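# Fork-load a pallet of workpieces into the station seat

## Task

With the fork, carry the pallet and its workpieces into the station and leave it lying flat on the seat, between the side guides and pushed fully home, square against the back stop. Every workpiece must still be standing on the pallet. All of this must hold with the robot no longer supporting anything; a result that lasts only while the fork props it up does not count.

## Robot and tools

Robot: one six-joint arm carrying a rigid steel lifting fork. The fork has no motor, no sensor and no command of its own. The load stays on it only through shape, gravity and friction. Joint ranges in rad, base to gripper: shoulder pan -3.142 to 3.142, shoulder lift -6.283 to 6.283, elbow 0.000 to 3.142, wrists 1, 2 and 3 each -6.283 to 6.283. The elbow cannot quite straighten fully.

Scene frame: origin on the table top below the arm base, +z up, +y to the left when facing along +x. The base may be slightly tilted relative to the table.

Fork geometry: the tool point sits between the two tines, halfway along them, in the plane of their load-bearing faces. Each blade is 240 mm long, 30 mm wide and 8 mm thick, with a 110 mm gap between them. The blades point along the tool's -y axis, and the noses are 120 mm from the tool point in that direction. The upright legs behind the load are 120 mm toward tool +y. The carrying faces look along tool -z, so the blades are level when tool +z points straight down. If the blades lean nose-down, the load slides off. A flat block reaches about 9 cm from the last joint's axis toward fork -y and turns with the fork; keep it clear of the station and the workpieces. Heavier loads make the tool point sag below its target and tilt. Compare the reported pose with what you sent, then correct it.

Tool execute_actions, argument actions: a list that is empty or holds exactly one item.
- Empty list: only returns the current state.
- Move: {"rows": [[dx, dy, dz, rx, ry, rz], ...], "steps": n}. There is a single arm, so it gets one list of 1 to 15 rows, with six numbers per row, each in [-1, 1]. n is 1 to 15 control steps of 1/30 s each, and it defaults to 15. Row k drives step k, and the last row repeats if there are fewer rows than steps. Each row is an offset target, not a pose. It is given in the tool point's own axes and measured from a fixed reference: the tool pose in the latest result that showed it. Before any such result, or on a second call within one reply, the reference is where the robot is when the action starts. Rows do not add up; each one is taken from that same reference. Scale: 1.0 means 0.6 m for dx, dy, dz and 180 degrees for rx, ry, rz, which together form one rotation vector. All-zero rows are not a pause: they pull the tool back to the reference.
- Wait: {"steps": n} with no rows, n up to 300. Nothing new is sent, and it returns n steps after the previous result, with thinking time included.
- Optional pictures (boolean) switches the camera images on or off. They are included by default.
A refused call sends nothing to the robot.

Motion limits: on every step the commanded pose is clamped to at most 100 mm and 16 degrees away from the measured tool pose. Damped inverse kinematics then follows it, and position wins over orientation if both cannot be met. Commands are smoothed, so motion lags about 0.17 s behind. Joint speed and acceleration are limited, so after a big move the arm may not have arrived yet. Once the last step ends, the arm only continues to the last clamped pose, at most 100 mm further on. Read the result and send the remainder.

Result lines: end_effector_position (m) and end_effector_quat_wxyz in the scene frame, plus linear (m/s) and angular (rad/s) velocities. The printed position may be off, more so at long reach. "Hand target" is the pose the controller is currently driving toward. "pose unreachable" means the clearance check changed or blocked the command; the mounting block or post counts as part of the arm. HELD flags steps where some or all of your row was not sent. Wrist force and Wrist torque ([x y z], tool axes, about its origin) include contact, load weight and inertia. A force pointing from a surface back into the arm means you are pressing on it. The readings carry a fixed offset of up to about 4 N, noise of up to 2.4 N standard deviation, and saturate near 50 N. "no reading" is normal at the start.

Faults: a joint torque reaching its limit triggers a 10 s stop and cancels the rest of the call. The limits are 142 N m for shoulder pan, shoulder lift and elbow, and 26.6 N m for each wrist, with held weight included. Any outside force of 150 N does the same, and during the stop the arm yields to the contact. Motors heat while holding a load, even while you think. MOTOR HOT appears at 70 °C. At 85 °C an OVER-TEMPERATURE FAULT brakes the arm until it cools, which may take minutes. The simulation keeps running while you compose replies.

Cameras: cam_high, cam_low and cam_wrist, each 504x504 pixels. zoom_image takes camera (one of those names) and region [x0, y0, x1, y1] in that image's pixels, measured from the top-left corner, no larger than 504 by 504. It returns a finer view of the latest image.

finished_scene takes scene, the number of the current scene. Its result reports success and gives the next task. Replying without any tool call ends everything.

Suggested order: look and locate the pallet, the seat, the guides and the back stop. Level the fork with tool +z down and the noses toward the pallet. Slide the tines in under it at low height, then lift gently while keeping it level and checking for sag. Carry it slowly and lower it onto the seat between the guides. Ease it back square against the stop. Drop a little more so the pallet rests on the seat, withdraw the fork along tool +y, then check with the cameras before finishing.

Avoid: knocking or dropping anything off the table, tipping workpieces, tilting the blades nose-down, slamming, and hard pushes. Loose objects may occasionally get a small outside nudge, so recheck them.

Each tool is called after "Emit:" as a command line: name --argument value for each argument, lists and objects as JSON in quotes; but a table of rows of numbers goes row by row, as --pt "numbers of a row", without its own name.

## Session

Emit:
execute_actions --actions '[]'

Scene clock: 0.00 s of 6000.00 s.
end_effector_position=(+1.0905, -0.0861, +0.2725) end_effector_quat_wxyz=(+0.264, +0.025, +0.948, +0.176) end_effector_velocity=(-0.000, +0.000, -0.001) end_effector_angular_velocity=(-0.001, +0.001, +0.000)
Joint positions: [ 0.293 -1.029  0.845 -2.66  -1.644 -1.808]
Joint velocities: [-0.     0.     0.001  0.    -0.001 -0.   ]
Motor temperatures (°C, as the motors report them): [28 26 24 36 30 32]
Wrist force (N, on the end effector, along its own x y z axes, offset not removed): no reading
Wrist torque (N m, same axes, about the end effector's origin, offset not removed): no reading
Hand target: +1.091, -0.086, +0.273; +0.264, +0.025, +0.948, +0.176

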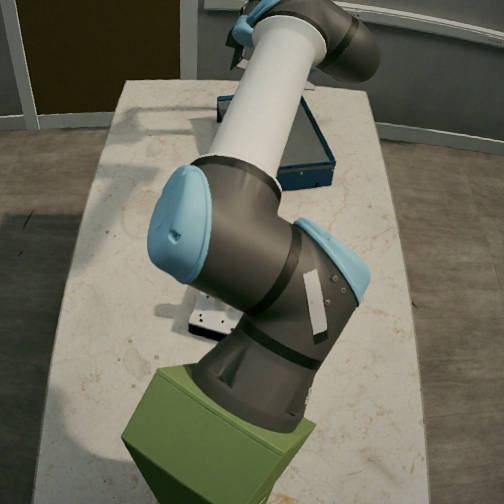

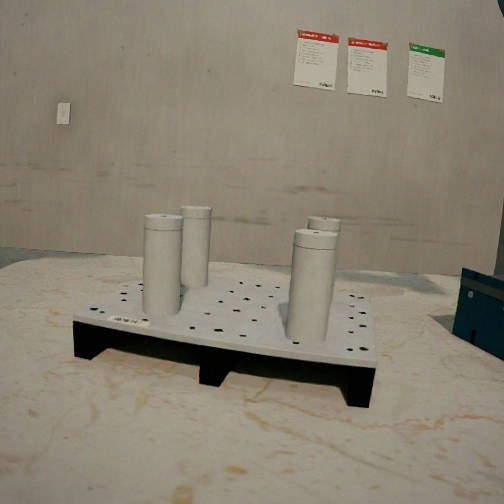

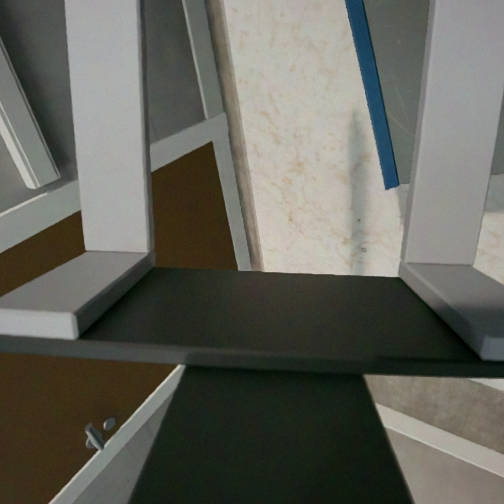

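Emit:
execute_actions --actions '[{"rows": [[0.003,0.005,-0.04,0.004,0.007,-0.002],[0.006,0.011,-0.09,0.01,0.018,-0.006],[0.01,0.018,-0.15,0.02,0.035,-0.012],[0.014,0.025,-0.21,0.03,0.053,-0.018],[0.018,0.032,-0.27,0.045,0.079,-0.026],[0.024,0.0435,-0.366,0.06,0.105,-0.035],[0.024,0.0435,-0.366,0.102,0.1788,-0.0591]], "steps": 15}]' --pictures false

Emit:
execute_actions --actions '[{"rows": [[0.02,0.02,-0.06,0.028,0.05,-0.016]], "steps": 15}]'

Scene clock: 6.37 s of 6000.00 s.
end_effector_position=(+1.0053, -0.1276, +0.4262) end_effector_quat_wxyz=(+0.120, -0.063, +0.989, +0.060) end_effector_velocity=(-0.203, -0.048, +0.235) end_effector_angular_velocity=(-0.715, +0.729, +0.324)
Joint positions: [ 0.469 -1.274  0.968 -2.239 -2.078 -1.83 ]
Joint velocities: [ 0.42  -0.198 -0.012  1.126 -1.077  0.273]
Motor temperatures (°C, as the motors report them): [28 26 24 36 30 32]
Wrist force (N, on the end effector, along its own x y z axes, offset not removed): [-1.9 -2.5 -8.1]
Wrist torque (N m, same axes, about the end effector's origin, offset not removed): [-0.78 0.28 0.40]
Hand target: +0.980, -0.134, +0.454; +0.061, -0.090, +0.994, +0.010
Off the commanded pose: 0.047 m, 15 deg; orientation clipped at the last step of the last action.
Steps of this call (steps 1 to 90: nothing new was sent; then 2.87 s passed at rest; steps 91 to 105: all 15 steps of this action). Readings (end_effector_position):
91: (+1.0905, -0.0861, +0.2726)
92: (+1.0893, -0.0862, +0.2742)
94: (+1.0809, -0.0884, +0.2882)
98: (+1.0578, -0.1041, +0.3431)
105: the state above

Scene clock: 6.87 s of 6000.00 s.
end_effector_position=(+0.9841, -0.1221, +0.4592) end_effector_quat_wxyz=(+0.048, -0.087, +0.995, +0.009) end_effector_velocity=(-0.003, +0.002, +0.001) end_effector_angular_velocity=(-0.010, +0.039, -0.007)
Joint positions: [ 0.547 -1.239  0.866 -1.98  -2.256 -1.732]
Joint velocities: [ 0.008  0.026 -0.058  0.087 -0.015  0.045]
Motor temperatures (°C, as the motors report them): [28 26 24 36 30 32]
Wrist force (N, on the end effector, along its own x y z axes, offset not removed): [-0.1 1.4 0.4]
Wrist torque (N m, same axes, about the end effector's origin, offset not removed): [0.38 0.03 0.00]
Hand target: +0.984, -0.122, +0.459; +0.046, -0.087, +0.995, +0.009
Off the commanded pose: 0.000 m, 0 deg.
Steps of this call (steps 1 to 15: all 15 steps of this action). Readings (end_effector_position):
1: (+0.9988, -0.1289, +0.4331)
2: (+0.9944, -0.1290, +0.4393)
4: (+0.9910, -0.1267, +0.4497)
8: (+0.9865, -0.1235, +0.4574)
15: the state above

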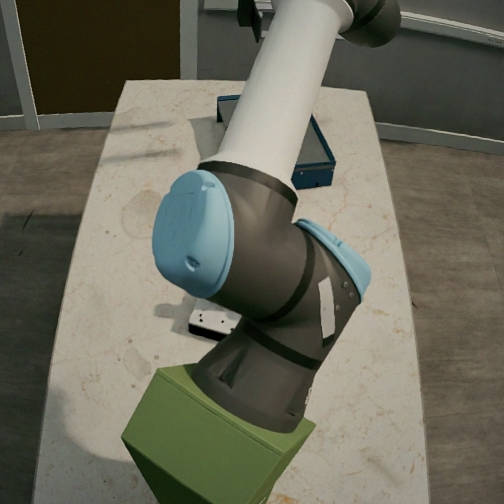

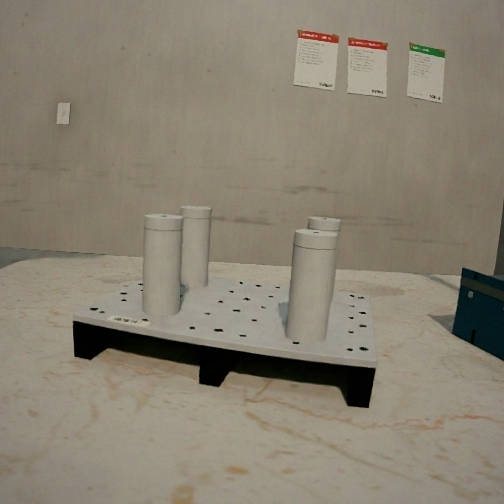

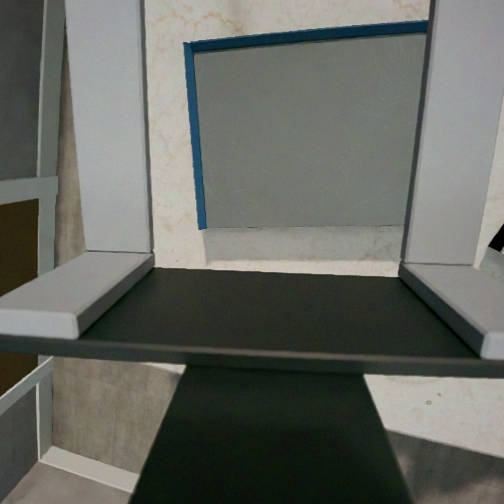

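Emit:
execute_actions --actions '[{"rows": [[0.007,-0.01,0,0.0006,0.01,-0.007],[0.014,-0.02,0,0.0012,0.02,-0.015],[0.022,-0.033,0,0.0019,0.031,-0.0222]], "steps": 15}]' --pictures false

Emit:
execute_actions --actions '[{"steps": 6}]'

Emit:
zoom_image --camera "cam_wrist" --region '[40, 0, 260, 290]'

Emit:
zoom_image --camera "cam_wrist" --region '[284, 0, 504, 290]'

Scene clock: 8.47 s of 6000.00 s.
end_effector_position=(+0.9749, -0.1436, +0.4580) end_effector_quat_wxyz=(+0.002, -0.122, +0.993, +0.000) end_effector_velocity=(-0.002, -0.004, +0.000) end_effector_angular_velocity=(-0.003, +0.024, +0.006)
Joint positions: [ 0.523 -1.254  0.837 -1.831 -2.262 -1.749]
Joint velocities: [-0.004  0.006 -0.027  0.05   0.001  0.01 ]
Motor temperatures (°C, as the motors report them): [28 26 24 36 30 32]
Wrist force (N, on the end effector, along its own x y z axes, offset not removed): [-0.4 1.6 2.1]
Wrist torque (N m, same axes, about the end effector's origin, offset not removed): [0.74 0.12 0.21]
Hand target: +0.975, -0.144, +0.458; +0.000, -0.122, +0.993, -0.000
Off the commanded pose: 0.000 m, 0 deg.
Steps of this call (steps 1 to 33: nothing new was sent; steps 34 to 48: all 15 steps of this action). Readings (end_effector_position):
34: (+0.9839, -0.1219, +0.4594)
35: (+0.9836, -0.1227, +0.4592)
37: (+0.9816, -0.1288, +0.4591)
41: (+0.9766, -0.1397, +0.4582)
48: the state above

Scene clock: 8.67 s of 6000.00 s.
end_effector_position=(+0.9747, -0.1439, +0.4577) end_effector_quat_wxyz=(+0.001, -0.122, +0.993, -0.000) end_effector_velocity=(-0.001, +0.001, -0.001) end_effector_angular_velocity=(+0.000, +0.006, +0.004)
Joint positions: [ 0.523 -1.253  0.835 -1.827 -2.262 -1.748]
Joint velocities: [ 0.     0.002 -0.003  0.008  0.     0.001]
Motor temperatures (°C, as the motors report them): [28 26 24 36 30 32]
Wrist force (N, on the end effector, along its own x y z axes, offset not removed): [-0.1 1.1 0.9]
Wrist torque (N m, same axes, about the end effector's origin, offset not removed): [0.38 0.02 0.10]
Hand target: +0.975, -0.144, +0.458; +0.000, -0.122, +0.993, -0.000
Off the commanded pose: 0.000 m, 0 deg.
Steps of this call (steps 1 to 6: nothing new was sent). Readings (end_effector_position):
1: (+0.9748, -0.1437, +0.4579)
2: (+0.9748, -0.1438, +0.4579)
4: (+0.9747, -0.1438, +0.4578)
6: the state above

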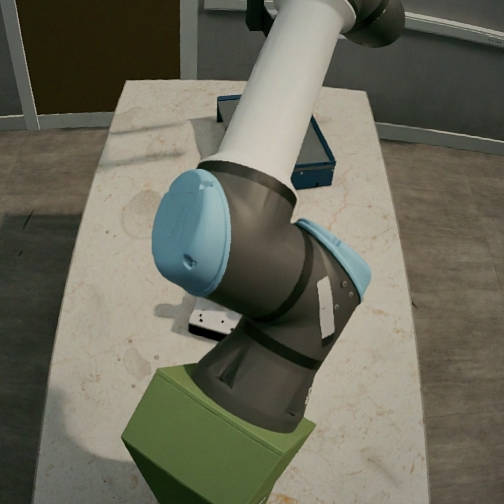

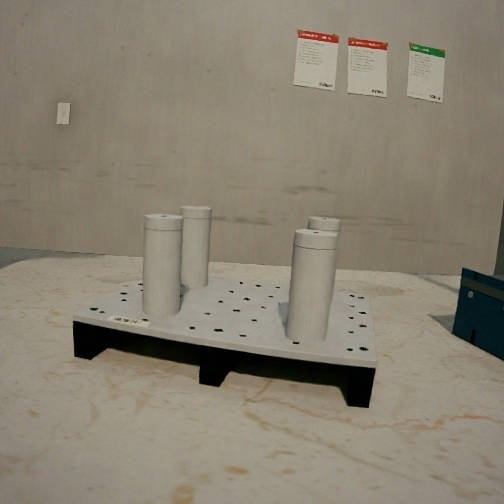

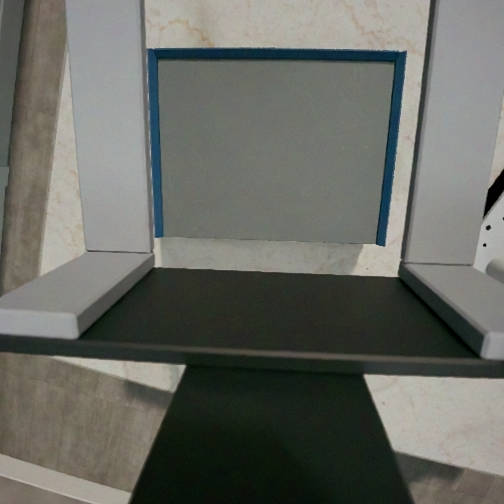

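Region (40, 0, 260, 290) of cam_wrist's 504x504 image, scaled by 1.738, with more detail than that image has; it fills the left 382 columns of this view, and the rest is white.

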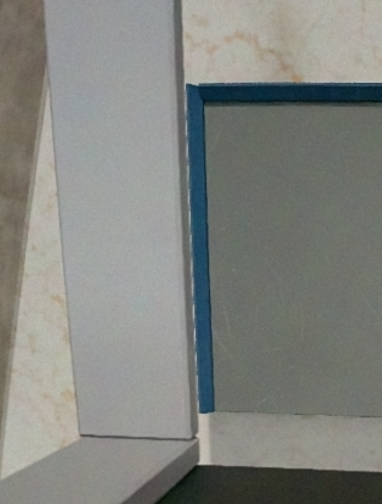

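Region (284, 0, 504, 290) of cam_wrist's 504x504 image, scaled by 1.738, with more detail than that image has; it fills the left 382 columns of this view, and the rest is white.

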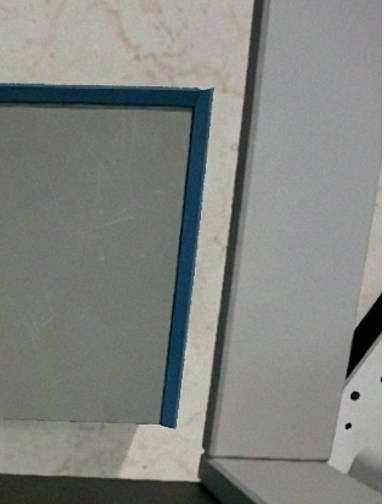

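Emit:
zoom_image --camera "cam_wrist" --region '[70, 210, 190, 280]'

Emit:
zoom_image --camera "cam_wrist" --region '[365, 215, 485, 285]'

Emit:
zoom_image --camera "cam_wrist" --region '[55, 0, 175, 80]'

Emit:
zoom_image --camera "cam_wrist" --region '[380, 0, 500, 80]'

Region (70, 210, 190, 280) of cam_wrist's 504x504 image, scaled by 4.200, with more detail than that image has; it fills the top 294 rows of this view, and the rest is white.

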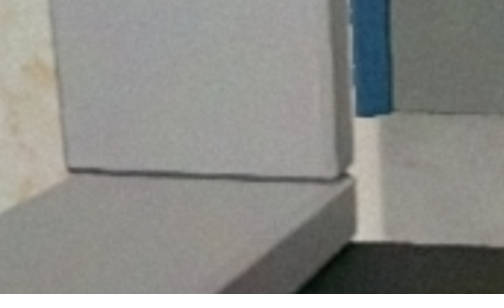

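Region (365, 215, 485, 285) of cam_wrist's 504x504 image, scaled by 4.200, with more detail than that image has; it fills the top 294 rows of this view, and the rest is white.

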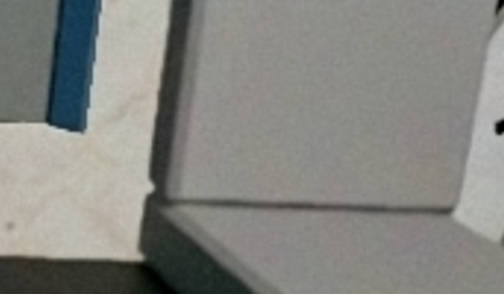

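Region (55, 0, 175, 80) of cam_wrist's 504x504 image, scaled by 4.200, with more detail than that image has.

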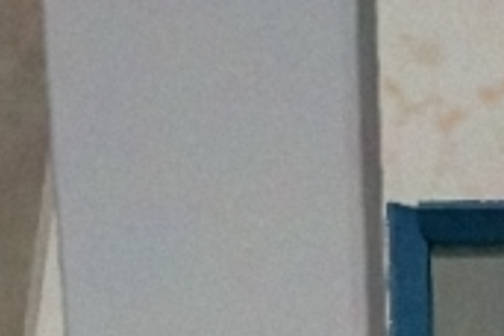

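Region (380, 0, 500, 80) of cam_wrist's 504x504 image, scaled by 4.200, with more detail than that image has.

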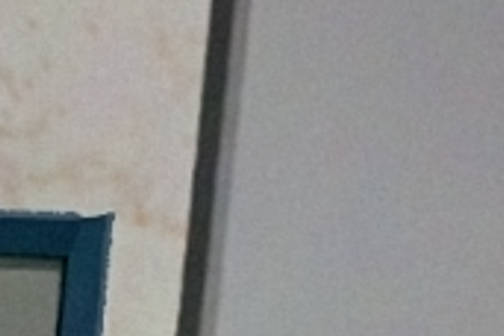

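Emit:
execute_actions --actions '[{"rows": [[0.04,0.009,0.005,0,0,0.004],[0.09,0.02,0.01,0,0,0.009],[0.15,0.034,0.017,0,0,0.015],[0.21,0.048,0.024,0,0,0.021],[0.544,0.125,0.063,0,0,0.027],[0.544,0.125,0.063,0,0,0.033],[0.544,0.125,0.063,0,0,0.039],[0.544,0.125,0.063,0,0,0.045],[0.544,0.125,0.063,0,0,0.051],[0.544,0.125,0.063,0,0,0.057],[0.544,0.125,0.063,0,0,0.063],[0.544,0.125,0.063,0,0,0.069],[0.544,0.125,0.063,0,0,0.0778]], "steps": 15}]' --pictures false

Emit:
execute_actions --actions '[{"rows": [[0.22,0.015,0.025,0,0,0.02]], "steps": 15}]' --pictures false

Emit:
execute_actions --actions '[{"steps": 6}]'

Scene clock: 14.30 s of 6000.00 s.
end_effector_position=(+0.8077, -0.1544, +0.4342) end_effector_quat_wxyz=(-0.025, -0.013, +1.000, +0.002) end_effector_velocity=(-0.424, -0.004, -0.062) end_effector_angular_velocity=(-0.020, +0.011, -0.480)
Joint positions: [ 0.494 -1.539  1.406 -2.064 -2.239 -1.516]
Joint velocities: [-0.066 -0.652  1.368 -0.746  0.044  0.419]
Motor temperatures (°C, as the motors report them): [28 26 24 36 30 32]
Wrist force (N, on the end effector, along its own x y z axes, offset not removed): [-1.2 1.4 -1.1]
Wrist torque (N m, same axes, about the end effector's origin, offset not removed): [0.09 0.16 0.29]
Hand target: +0.738, -0.152, +0.422; -0.030, +0.009, +1.000, +0.000
Off the commanded pose: 0.169 m, 3 deg; position clipped at the last step of the last action.
Steps of this call (steps 1 to 90: nothing new was sent; then 2.13 s passed at rest; steps 91 to 105: all 15 steps of this action). Readings (end_effector_position):
91: (+0.9746, -0.1439, +0.4577)
92: (+0.9736, -0.1451, +0.4588)
94: (+0.9600, -0.1498, +0.4604)
98: (+0.9062, -0.1521, +0.4502)
105: the state above

Scene clock: 14.80 s of 6000.00 s.
end_effector_position=(+0.6780, -0.1489, +0.4253) end_effector_quat_wxyz=(-0.027, +0.019, +0.999, +0.001) end_effector_velocity=(-0.031, +0.003, +0.005) end_effector_angular_velocity=(+0.001, -0.026, +0.013)
Joint positions: [ 0.5   -1.74   1.811 -2.261 -2.241 -1.444]
Joint velocities: [ 0.018 -0.064  0.119 -0.077 -0.012 -0.015]
Motor temperatures (°C, as the motors report them): [28 26 24 36 30 32]
Wrist force (N, on the end effector, along its own x y z axes, offset not removed): [1.2 1.7 -1.3]
Wrist torque (N m, same axes, about the end effector's origin, offset not removed): [0.22 -0.15 -0.07]
Hand target: +0.675, -0.149, +0.426; -0.025, +0.019, +1.000, +0.001
Off the commanded pose: 0.003 m, 0 deg.
Steps of this call (steps 1 to 15: all 15 steps of this action). Readings (end_effector_position):
1: (+0.7935, -0.1546, +0.4322)
2: (+0.7787, -0.1542, +0.4302)
4: (+0.7488, -0.1529, +0.4266)
8: (+0.7025, -0.1504, +0.4235)
15: the state above

Scene clock: 15.00 s of 6000.00 s.
end_effector_position=(+0.6753, -0.1487, +0.4258) end_effector_quat_wxyz=(-0.026, +0.019, +0.999, +0.001) end_effector_velocity=(-0.005, +0.001, +0.000) end_effector_angular_velocity=(+0.001, -0.004, +0.002)
Joint positions: [ 0.501 -1.746  1.822 -2.268 -2.243 -1.445]
Joint velocities: [ 0.003 -0.008  0.017 -0.012 -0.002 -0.002]
Motor temperatures (°C, as the motors report them): [28 26 24 36 30 32]
Wrist force (N, on the end effector, along its own x y z axes, offset not removed): [-0.5 0.4 1.1]
Wrist torque (N m, same axes, about the end effector's origin, offset not removed): [0.35 0.08 0.21]
Hand target: +0.675, -0.149, +0.426; -0.025, +0.019, +1.000, +0.001
Off the commanded pose: 0.000 m, 0 deg.
Steps of this call (steps 1 to 6: nothing new was sent). Readings (end_effector_position):
1: (+0.6771, -0.1488, +0.4255)
2: (+0.6765, -0.1488, +0.4256)
4: (+0.6757, -0.1487, +0.4257)
6: the state above

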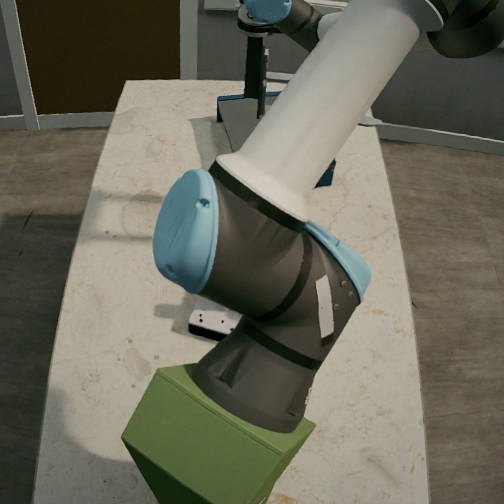

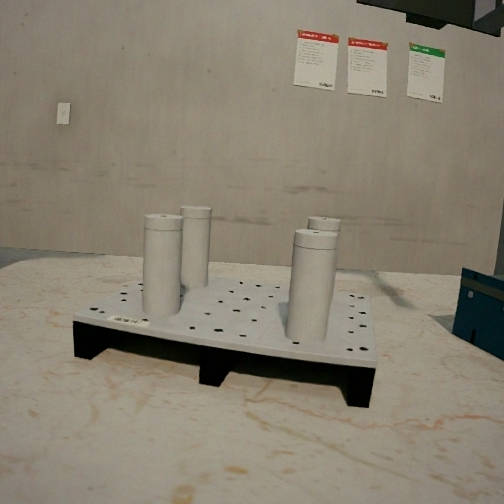

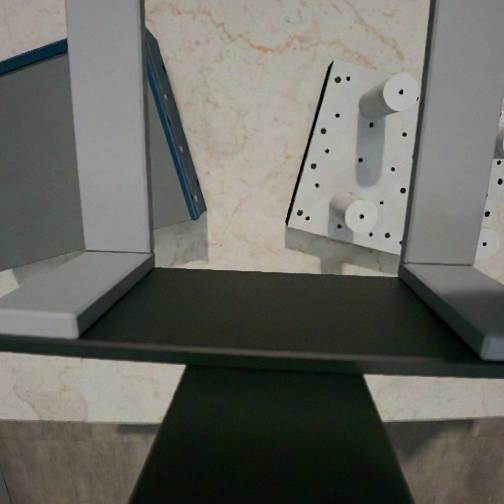

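Emit:
zoom_image --camera "cam_wrist" --region '[150, 160, 230, 240]'

Emit:
zoom_image --camera "cam_wrist" --region '[275, 150, 425, 270]'

Emit:
zoom_image --camera "cam_wrist" --region '[300, 45, 440, 165]'

Region (150, 160, 230, 240) of cam_wrist's 504x504 image, scaled by 6.300, with more detail than that image has.

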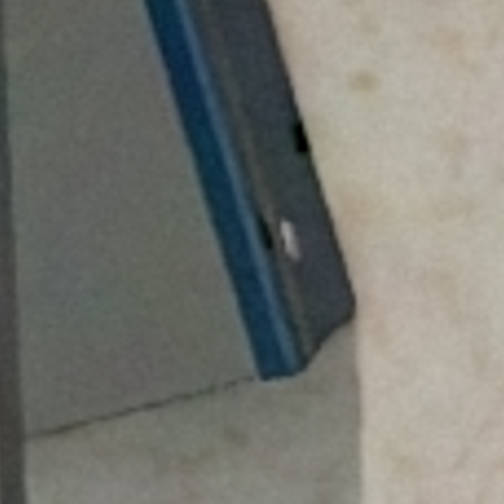

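Region (275, 150, 425, 270) of cam_wrist's 504x504 image, scaled by 3.360, with more detail than that image has; it fills the top 403 rows of this view, and the rest is white.

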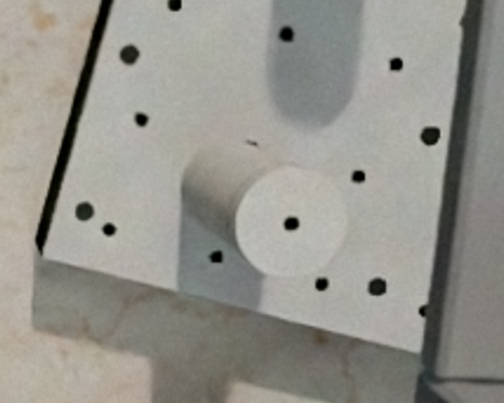

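Region (300, 45, 440, 165) of cam_wrist's 504x504 image, scaled by 3.600, with more detail than that image has; it fills the top 432 rows of this view, and the rest is white.

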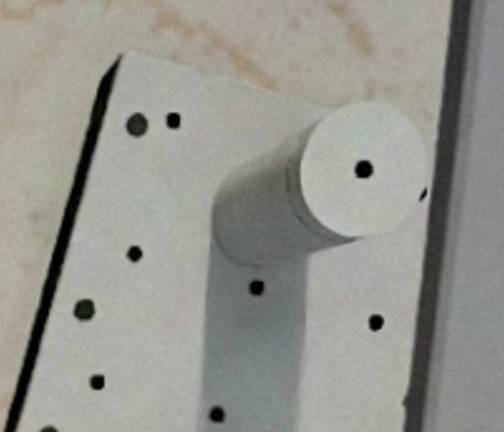

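Emit:
execute_actions --actions '[{"rows": [[0.015,0.04,0.025,0,-0.003,0.002],[0.035,0.095,0.06,0,-0.006,0.004],[0.055,0.15,0.093,0,-0.01,0.007],[0.08,0.22,0.136,0,-0.013,0.01],[0.23,0.631,0.39,0,-0.0162,0.0157]], "steps": 15}]' --pictures false

Emit:
execute_actions --actions '[{"rows": [[0.14,0.33,0.19,0,0,0]], "steps": 15}]' --pictures false

Emit:
execute_actions --actions '[{"steps": 10}]'

Scene clock: 22.83 s of 6000.00 s.
end_effector_position=(+0.5965, +0.0292, +0.3283) end_effector_quat_wxyz=(-0.013, +0.042, +0.999, +0.009) end_effector_velocity=(-0.171, +0.408, -0.219) end_effector_angular_velocity=(-0.000, -0.056, -0.033)
Joint positions: [ 0.665 -1.399  1.967 -2.681 -2.321 -1.243]
Joint velocities: [ 0.329  1.028  0.016 -0.857 -0.183  0.366]
Motor temperatures (°C, as the motors report them): [28 26 24 36 30 32]
Wrist force (N, on the end effector, along its own x y z axes, offset not removed): [0.6 1.8 -0.2]
Wrist torque (N m, same axes, about the end effector's origin, offset not removed): [0.42 -0.04 -0.01]
Hand target: +0.567, +0.090, +0.294; -0.011, +0.042, +0.999, +0.008
Off the commanded pose: 0.250 m, 2 deg; position clipped at the last step of the last action.
Steps of this call (steps 1 to 90: nothing new was sent; then 4.33 s passed at rest; steps 91 to 105: all 15 steps of this action). Readings (end_effector_position):
91: (+0.6749, -0.1486, +0.4259)
92: (+0.6741, -0.1463, +0.4247)
94: (+0.6657, -0.1262, +0.4131)
98: (+0.6394, -0.0681, +0.3806)
105: the state above

Scene clock: 23.33 s of 6000.00 s.
end_effector_position=(+0.5245, +0.2186, +0.2323) end_effector_quat_wxyz=(-0.014, +0.041, +0.999, +0.014) end_effector_velocity=(-0.006, +0.154, -0.103) end_effector_angular_velocity=(-0.062, -0.018, +0.002)
Joint positions: [ 0.794 -0.906  1.802 -2.898 -2.372 -1.087]
Joint velocities: [ 0.044  0.486 -0.405 -0.029 -0.082  0.064]
Motor temperatures (°C, as the motors report them): [28 26 24 36 30 32]
Wrist force (N, on the end effector, along its own x y z axes, offset not removed): [2.9 6.4 2.5]
Wrist torque (N m, same axes, about the end effector's origin, offset not removed): [0.94 -0.15 -0.25]
Hand target: +0.525, +0.235, +0.221; -0.012, +0.042, +0.999, +0.010
Off the commanded pose: 0.021 m, 1 deg.
Steps of this call (steps 1 to 15: all 15 steps of this action). Readings (end_effector_position):
1: (+0.5907, +0.0430, +0.3209)
2: (+0.5844, +0.0572, +0.3136)
4: (+0.5718, +0.0857, +0.3007)
8: (+0.5486, +0.1419, +0.2747)
15: the state above

Scene clock: 23.67 s of 6000.00 s.
end_effector_position=(+0.5253, +0.2341, +0.2216) end_effector_quat_wxyz=(-0.012, +0.042, +0.999, +0.010) end_effector_velocity=(-0.000, +0.006, -0.004) end_effector_angular_velocity=(-0.003, +0.000, +0.001)
Joint positions: [ 0.797 -0.857  1.756 -2.898 -2.381 -1.081]
Joint velocities: [ 0.001  0.018 -0.016  0.002 -0.003  0.002]
Motor temperatures (°C, as the motors report them): [28 26 24 36 30 32]
Wrist force (N, on the end effector, along its own x y z axes, offset not removed): [0.5 1.2 1.2]
Wrist torque (N m, same axes, about the end effector's origin, offset not removed): [0.45 -0.02 -0.01]
Hand target: +0.525, +0.235, +0.221; -0.012, +0.042, +0.999, +0.010
Off the commanded pose: 0.003 m, 0 deg.
Steps of this call (steps 1 to 10: nothing new was sent). Readings (end_effector_position):
1: (+0.5245, +0.2231, +0.2293)
2: (+0.5248, +0.2264, +0.2270)
4: (+0.5251, +0.2305, +0.2242)
8: (+0.5253, +0.2336, +0.2220)
10: the state above

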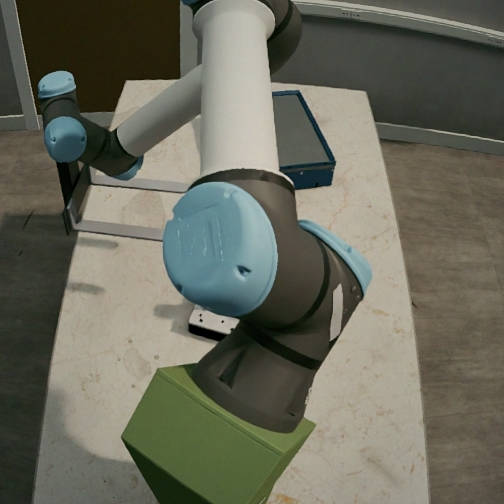

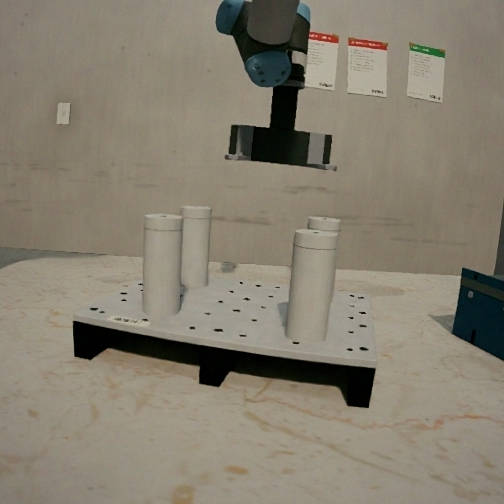

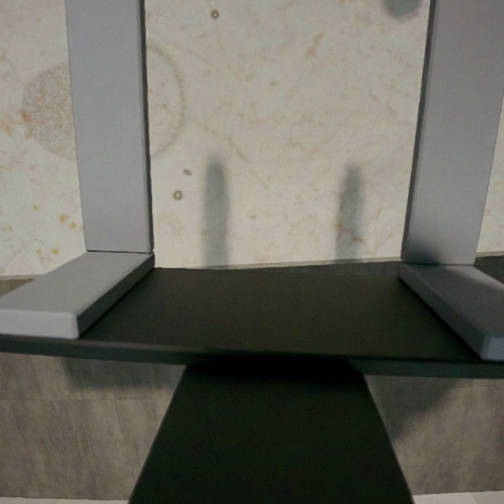

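Emit:
execute_actions --actions '[{"rows": [[-0.003,0,0.03,0.001,-0.002,0],[-0.006,0,0.07,0.002,-0.004,0],[-0.01,-0.002,0.11,0.003,-0.006,0.004],[-0.014,-0.004,0.15,0.004,-0.0084,0.009],[-0.018,-0.006,0.19,0.0053,-0.0084,0.015],[-0.021,-0.01,0.23,0.0053,-0.0084,0.022],[-0.024,-0.014,0.26,0.0053,-0.0084,0.03],[-0.0267,-0.018,0.28,0.0053,-0.0084,0.038],[-0.0267,-0.022,0.293,0.0053,-0.0084,0.046],[-0.0267,-0.027,0.293,0.0053,-0.0084,0.052],[-0.0267,-0.031,0.293,0.0053,-0.0084,0.0571],[-0.0267,-0.0355,0.293,0.0053,-0.0084,0.0571]], "steps": 15}]' --pictures false

Emit:
execute_actions --actions '[{"steps": 10}]' --pictures false

Scene clock: 25.67 s of 6000.00 s.
end_effector_position=(+0.5297, +0.2154, +0.0630) end_effector_quat_wxyz=(-0.003, +0.119, +0.993, +0.000) end_effector_velocity=(+0.036, -0.013, -0.158) end_effector_angular_velocity=(-0.006, -0.035, -0.242)
Joint positions: [ 0.591 -0.615  1.582 -3.157 -2.302 -1.187]
Joint velocities: [-0.195  0.237 -0.333 -0.093  0.104 -0.002]
Motor temperatures (°C, as the motors report them): [28 26 24 36 30 32]
Wrist force (N, on the end effector, along its own x y z axes, offset not removed): [-0.9 0.5 5.3]
Wrist torque (N m, same axes, about the end effector's origin, offset not removed): [0.81 0.02 0.26]
Hand target: +0.534, +0.215, +0.046; -0.001, +0.131, +0.991, +0.000
Off the commanded pose: 0.019 m, 1 deg.
Steps of this call (steps 1 to 45: nothing new was sent; steps 46 to 60: all 15 steps of this action). Readings (end_effector_position):
46: (+0.5253, +0.2347, +0.2212)
47: (+0.5254, +0.2346, +0.2194)
49: (+0.5260, +0.2339, +0.2045)
53: (+0.5249, +0.2271, +0.1455)
60: the state above

Scene clock: 26.00 s of 6000.00 s.
end_effector_position=(+0.5340, +0.2149, +0.0470) end_effector_quat_wxyz=(-0.001, +0.131, +0.991, +0.000) end_effector_velocity=(+0.002, -0.000, -0.005) end_effector_angular_velocity=(-0.000, -0.002, -0.008)
Joint positions: [ 0.572 -0.59   1.545 -3.163 -2.291 -1.187]
Joint velocities: [-0.006  0.009 -0.013 -0.003  0.003 -0.001]
Motor temperatures (°C, as the motors report them): [28 26 24 36 30 32]
Wrist force (N, on the end effector, along its own x y z axes, offset not removed): [0.2 1.4 0.9]
Wrist torque (N m, same axes, about the end effector's origin, offset not removed): [0.51 -0.09 0.02]
Hand target: +0.534, +0.215, +0.046; -0.001, +0.131, +0.991, +0.000
Off the commanded pose: 0.002 m, 0 deg.
Steps of this call (steps 1 to 10: nothing new was sent). Readings (end_effector_position):
1: (+0.5309, +0.2151, +0.0584)
2: (+0.5318, +0.2151, +0.0550)
4: (+0.5330, +0.2150, +0.0508)
8: (+0.5338, +0.2149, +0.0475)
10: the state above

Emit:
execute_actions --actions '[{"rows": [[-0.001,0,0.012,0,-0.0006,0],[-0.002,-0.005,0.024,0,-0.0006,0],[-0.002,-0.012,0.033,0,-0.0006,0],[-0.002,-0.02,0.033,0,-0.0006,0]], "steps": 14}]'

Emit:
zoom_image --camera "cam_high" --region '[40, 150, 260, 350]'

Emit:
zoom_image --camera "cam_low" --region '[130, 130, 400, 330]'

Scene clock: 27.17 s of 6000.00 s.
end_effector_position=(+0.5321, +0.2035, +0.0276) end_effector_quat_wxyz=(+0.000, +0.131, +0.991, +0.000) end_effector_velocity=(-0.001, -0.003, -0.005) end_effector_angular_velocity=(+0.002, -0.001, +0.002)
Joint positions: [ 0.541 -0.572  1.543 -3.203 -2.273 -1.222]
Joint velocities: [-0.008  0.003  0.004 -0.014  0.007 -0.011]
Motor temperatures (°C, as the motors report them): [28 26 24 36 30 32]
Wrist force (N, on the end effector, along its own x y z axes, offset not removed): [0.3 0.6 0.6]
Wrist torque (N m, same axes, about the end effector's origin, offset not removed): [0.40 -0.04 0.02]
Hand target: +0.532, +0.203, +0.027; +0.000, +0.131, +0.991, +0.000
Off the commanded pose: 0.001 m, 0 deg.
Steps of this call (steps 1 to 21: nothing new was sent; steps 22 to 35: all 14 steps of this action). Readings (end_effector_position):
22: (+0.5341, +0.2148, +0.0463)
23: (+0.5342, +0.2148, +0.0455)
25: (+0.5340, +0.2133, +0.0400)
29: (+0.5327, +0.2061, +0.0308)
35: the state above

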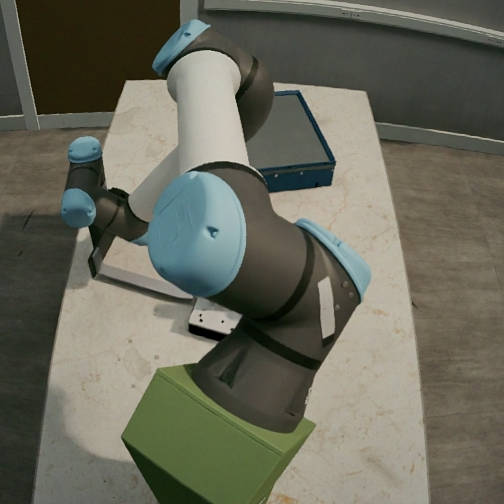

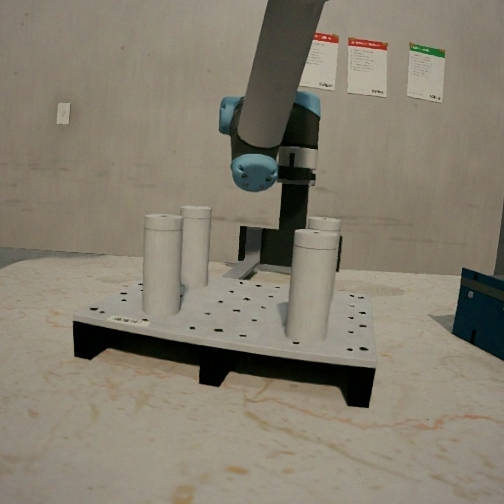

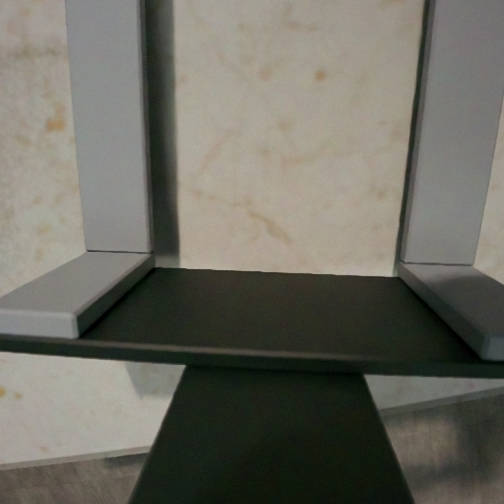

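Region (40, 150, 260, 350) of cam_high's 504x504 image, scaled by 2.291, with more detail than that image has; it fills the top 458 rows of this view, and the rest is white.

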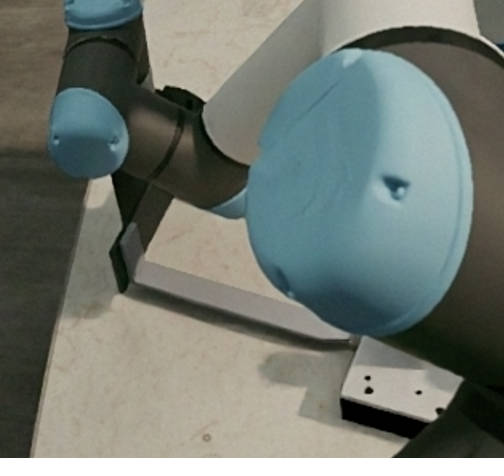

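Region (130, 130, 400, 330) of cam_low's 504x504 image, scaled by 1.867, with more detail than that image has; it fills the top 373 rows of this view, and the rest is white.

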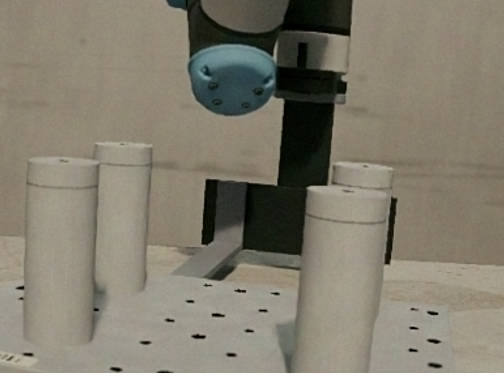

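Emit:
execute_actions --actions '[{"rows": [[0,-0.004,0,0,0,0],[0,-0.01,0,0,0,0],[0,-0.018,0,0,0,0],[0,-0.027,0,0,0,0],[0,-0.037,0,0,0,0],[0,-0.048,0,0,0,0],[0,-0.06,0,0,0,0],[0,-0.072,0,0,0,0],[0,-0.084,0,0,0,0],[0,-0.096,0,0,0,0],[0,-0.108,0,0,0,0],[0,-0.12,0,0,0,0],[0,-0.132,0,0,0,0],[0,-0.144,0,0,0,0],[0,-0.156,0,0,0,0]], "steps": 15}]' --pictures false

Emit:
execute_actions --actions '[{"rows": [[0,-0.062,-0.001,0,0,0],[0,-0.074,-0.002,0,0,0],[0,-0.085,-0.003,0,0,0],[0,-0.095,-0.004,0,0,0],[0,-0.103,-0.004,0,0,0],[0,-0.109,-0.004,0,0,0],[0,-0.113,-0.004,0,0,0]], "steps": 15}]'

Emit:
zoom_image --camera "cam_low" --region '[100, 100, 400, 330]'

Scene clock: 29.47 s of 6000.00 s.
end_effector_position=(+0.5162, +0.1431, +0.0273) end_effector_quat_wxyz=(-0.001, +0.132, +0.991, -0.002) end_effector_velocity=(-0.055, -0.199, +0.000) end_effector_angular_velocity=(-0.010, +0.011, -0.004)
Joint positions: [ 0.468 -0.654  1.696 -3.316 -2.231 -1.29 ]
Joint velocities: [-0.255 -0.261  0.484 -0.36   0.155 -0.234]
Motor temperatures (°C, as the motors report them): [28 26 24 36 30 32]
Wrist force (N, on the end effector, along its own x y z axes, offset not removed): [1.0 1.4 1.5]
Wrist torque (N m, same axes, about the end effector's origin, offset not removed): [0.56 -0.21 -0.03]
Hand target: +0.508, +0.115, +0.028; -0.002, +0.132, +0.991, -0.003
Off the commanded pose: 0.031 m, 0 deg.
Steps of this call (steps 1 to 54: nothing new was sent; steps 55 to 69: all 15 steps of this action). Readings (end_effector_position):
55: (+0.5320, +0.2031, +0.0271)
56: (+0.5318, +0.2029, +0.0271)
58: (+0.5311, +0.2004, +0.0272)
62: (+0.5276, +0.1859, +0.0273)
69: the state above

Scene clock: 29.97 s of 6000.00 s.
end_effector_position=(+0.4988, +0.0793, +0.0298) end_effector_quat_wxyz=(-0.002, +0.132, +0.991, -0.002) end_effector_velocity=(-0.004, -0.015, +0.001) end_effector_angular_velocity=(+0.007, -0.006, +0.003)
Joint positions: [ 0.382 -0.74   1.848 -3.429 -2.174 -1.368]
Joint velocities: [-0.024 -0.022  0.042 -0.038  0.024 -0.027]
Motor temperatures (°C, as the motors report them): [28 26 24 36 30 32]
Wrist force (N, on the end effector, along its own x y z axes, offset not removed): [0.0 1.0 0.1]
Wrist torque (N m, same axes, about the end effector's origin, offset not removed): [0.35 0.05 0.06]
Hand target: +0.498, +0.078, +0.030; -0.001, +0.132, +0.991, -0.002
Off the commanded pose: 0.002 m, 0 deg.
Steps of this call (steps 1 to 15: all 15 steps of this action). Readings (end_effector_position):
1: (+0.5144, +0.1364, +0.0273)
2: (+0.5126, +0.1296, +0.0274)
4: (+0.5091, +0.1164, +0.0278)
8: (+0.5027, +0.0929, +0.0292)
15: the state above

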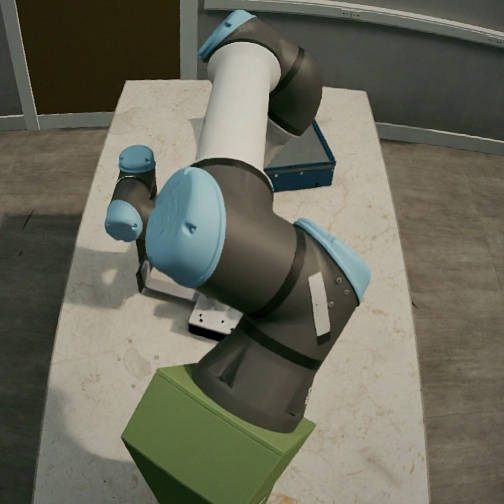

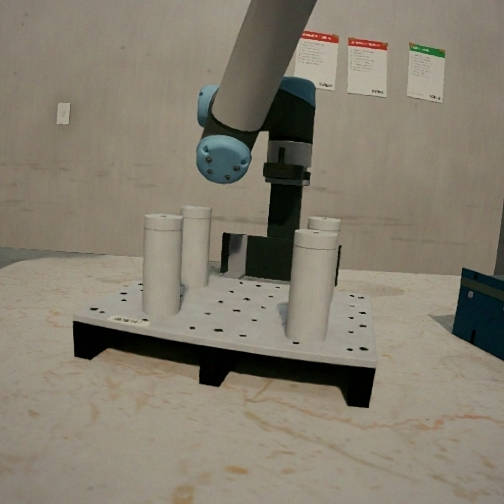

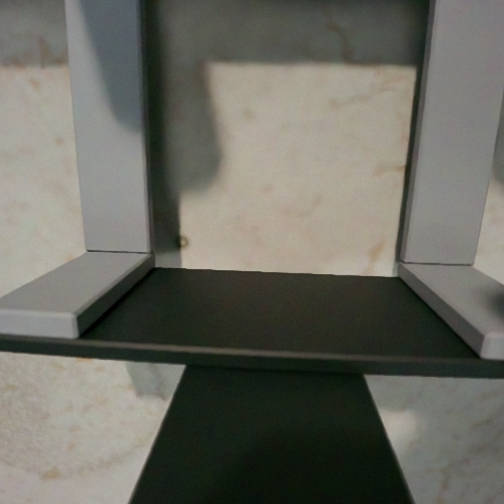

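Region (100, 100, 400, 330) of cam_low's 504x504 image, scaled by 1.680, with more detail than that image has; it fills the top 386 rows of this view, and the rest is white.

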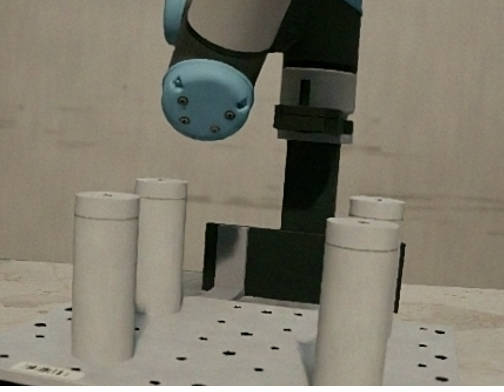

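Emit:
execute_actions --actions '[{"rows": [[0,-0.008,0,0,0,0],[0,-0.018,0,0,0,0],[0,-0.03,0,0,0,0],[0,-0.044,0,0,0,0],[0,-0.058,0,0,0,0],[0,-0.072,0,0,0,0],[0,-0.086,0,0,0,0],[0,-0.1,0,0,0,0],[0,-0.114,0,0,0,0],[0,-0.128,0,0,0,0],[0,-0.141,0,0,0,0],[0,-0.152,0,0,0,0],[0,-0.161,0,0,0,0],[0,-0.168,0,0,0,0],[0,-0.172,0,0,0,0]], "steps": 15}]' --pictures false

Emit:
execute_actions --actions '[{"steps": 12}]'

Emit:
zoom_image --camera "cam_wrist" --region '[170, 70, 400, 230]'

Scene clock: 31.60 s of 6000.00 s.
end_effector_position=(+0.4780, +0.0028, +0.0306) end_effector_quat_wxyz=(-0.003, +0.133, +0.991, -0.005) end_effector_velocity=(-0.052, -0.184, +0.001) end_effector_angular_velocity=(+0.001, +0.001, -0.000)
Joint positions: [ 0.259 -0.832  2.    -3.541 -2.093 -1.468]
Joint velocities: [-0.325 -0.218  0.351 -0.261  0.234 -0.26 ]
Motor temperatures (°C, as the motors report them): [28 26 24 36 30 32]
Wrist force (N, on the end effector, along its own x y z axes, offset not removed): [-0.3 -1.3 1.1]
Wrist torque (N m, same axes, about the end effector's origin, offset not removed): [0.37 0.14 0.12]
Hand target: +0.472, -0.019, +0.031; -0.003, +0.133, +0.991, -0.004
Off the commanded pose: 0.024 m, 0 deg.
Steps of this call (steps 1 to 34: nothing new was sent; steps 35 to 49: all 15 steps of this action). Readings (end_effector_position):
35: (+0.4984, +0.0777, +0.0299)
36: (+0.4983, +0.0773, +0.0299)
38: (+0.4973, +0.0733, +0.0299)
42: (+0.4918, +0.0525, +0.0300)
49: the state above

Scene clock: 32.00 s of 6000.00 s.
end_effector_position=(+0.4718, -0.0187, +0.0309) end_effector_quat_wxyz=(-0.003, +0.133, +0.991, -0.004) end_effector_velocity=(-0.001, -0.004, -0.000) end_effector_angular_velocity=(+0.000, -0.000, -0.000)
Joint positions: [ 0.22  -0.857  2.042 -3.573 -2.064 -1.5  ]
Joint velocities: [-0.008 -0.005  0.007 -0.005  0.006 -0.006]
Motor temperatures (°C, as the motors report them): [28 26 24 36 30 32]
Wrist force (N, on the end effector, along its own x y z axes, offset not removed): [0.2 0.5 0.6]
Wrist torque (N m, same axes, about the end effector's origin, offset not removed): [0.33 0.01 0.13]
Hand target: +0.472, -0.019, +0.031; -0.003, +0.133, +0.991, -0.004
Off the commanded pose: 0.002 m, 0 deg.
Steps of this call (steps 1 to 12: nothing new was sent). Readings (end_effector_position):
1: (+0.4763, -0.0029, +0.0306)
2: (+0.4750, -0.0075, +0.0307)
4: (+0.4734, -0.0132, +0.0307)
8: (+0.4721, -0.0176, +0.0309)
12: the state above

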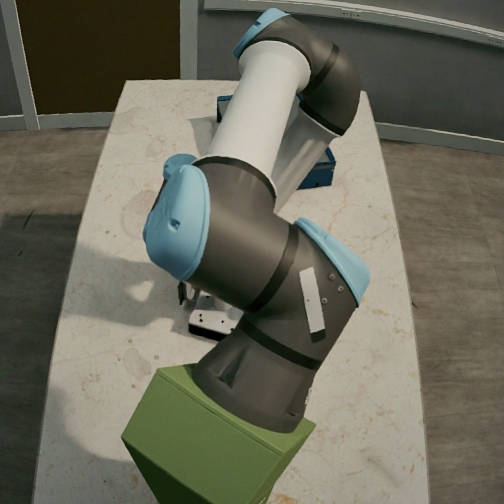

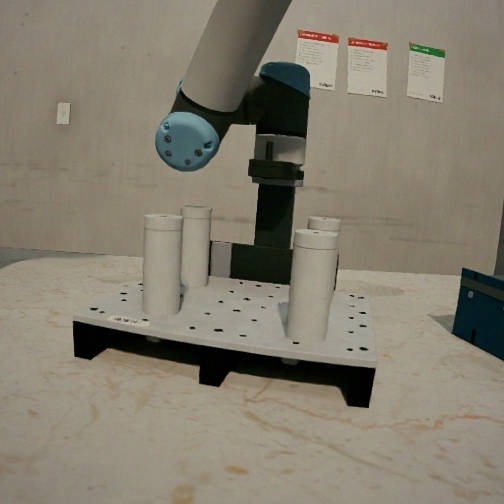

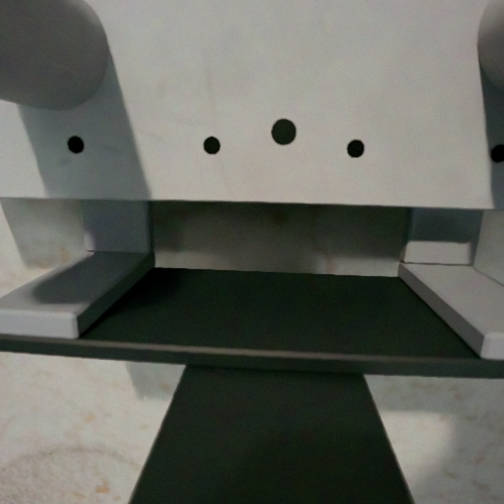

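Region (170, 70, 400, 230) of cam_wrist's 504x504 image, scaled by 2.191, with more detail than that image has; it fills the top 351 rows of this view, and the rest is white.

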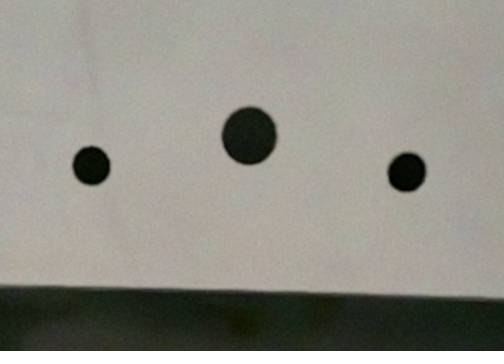

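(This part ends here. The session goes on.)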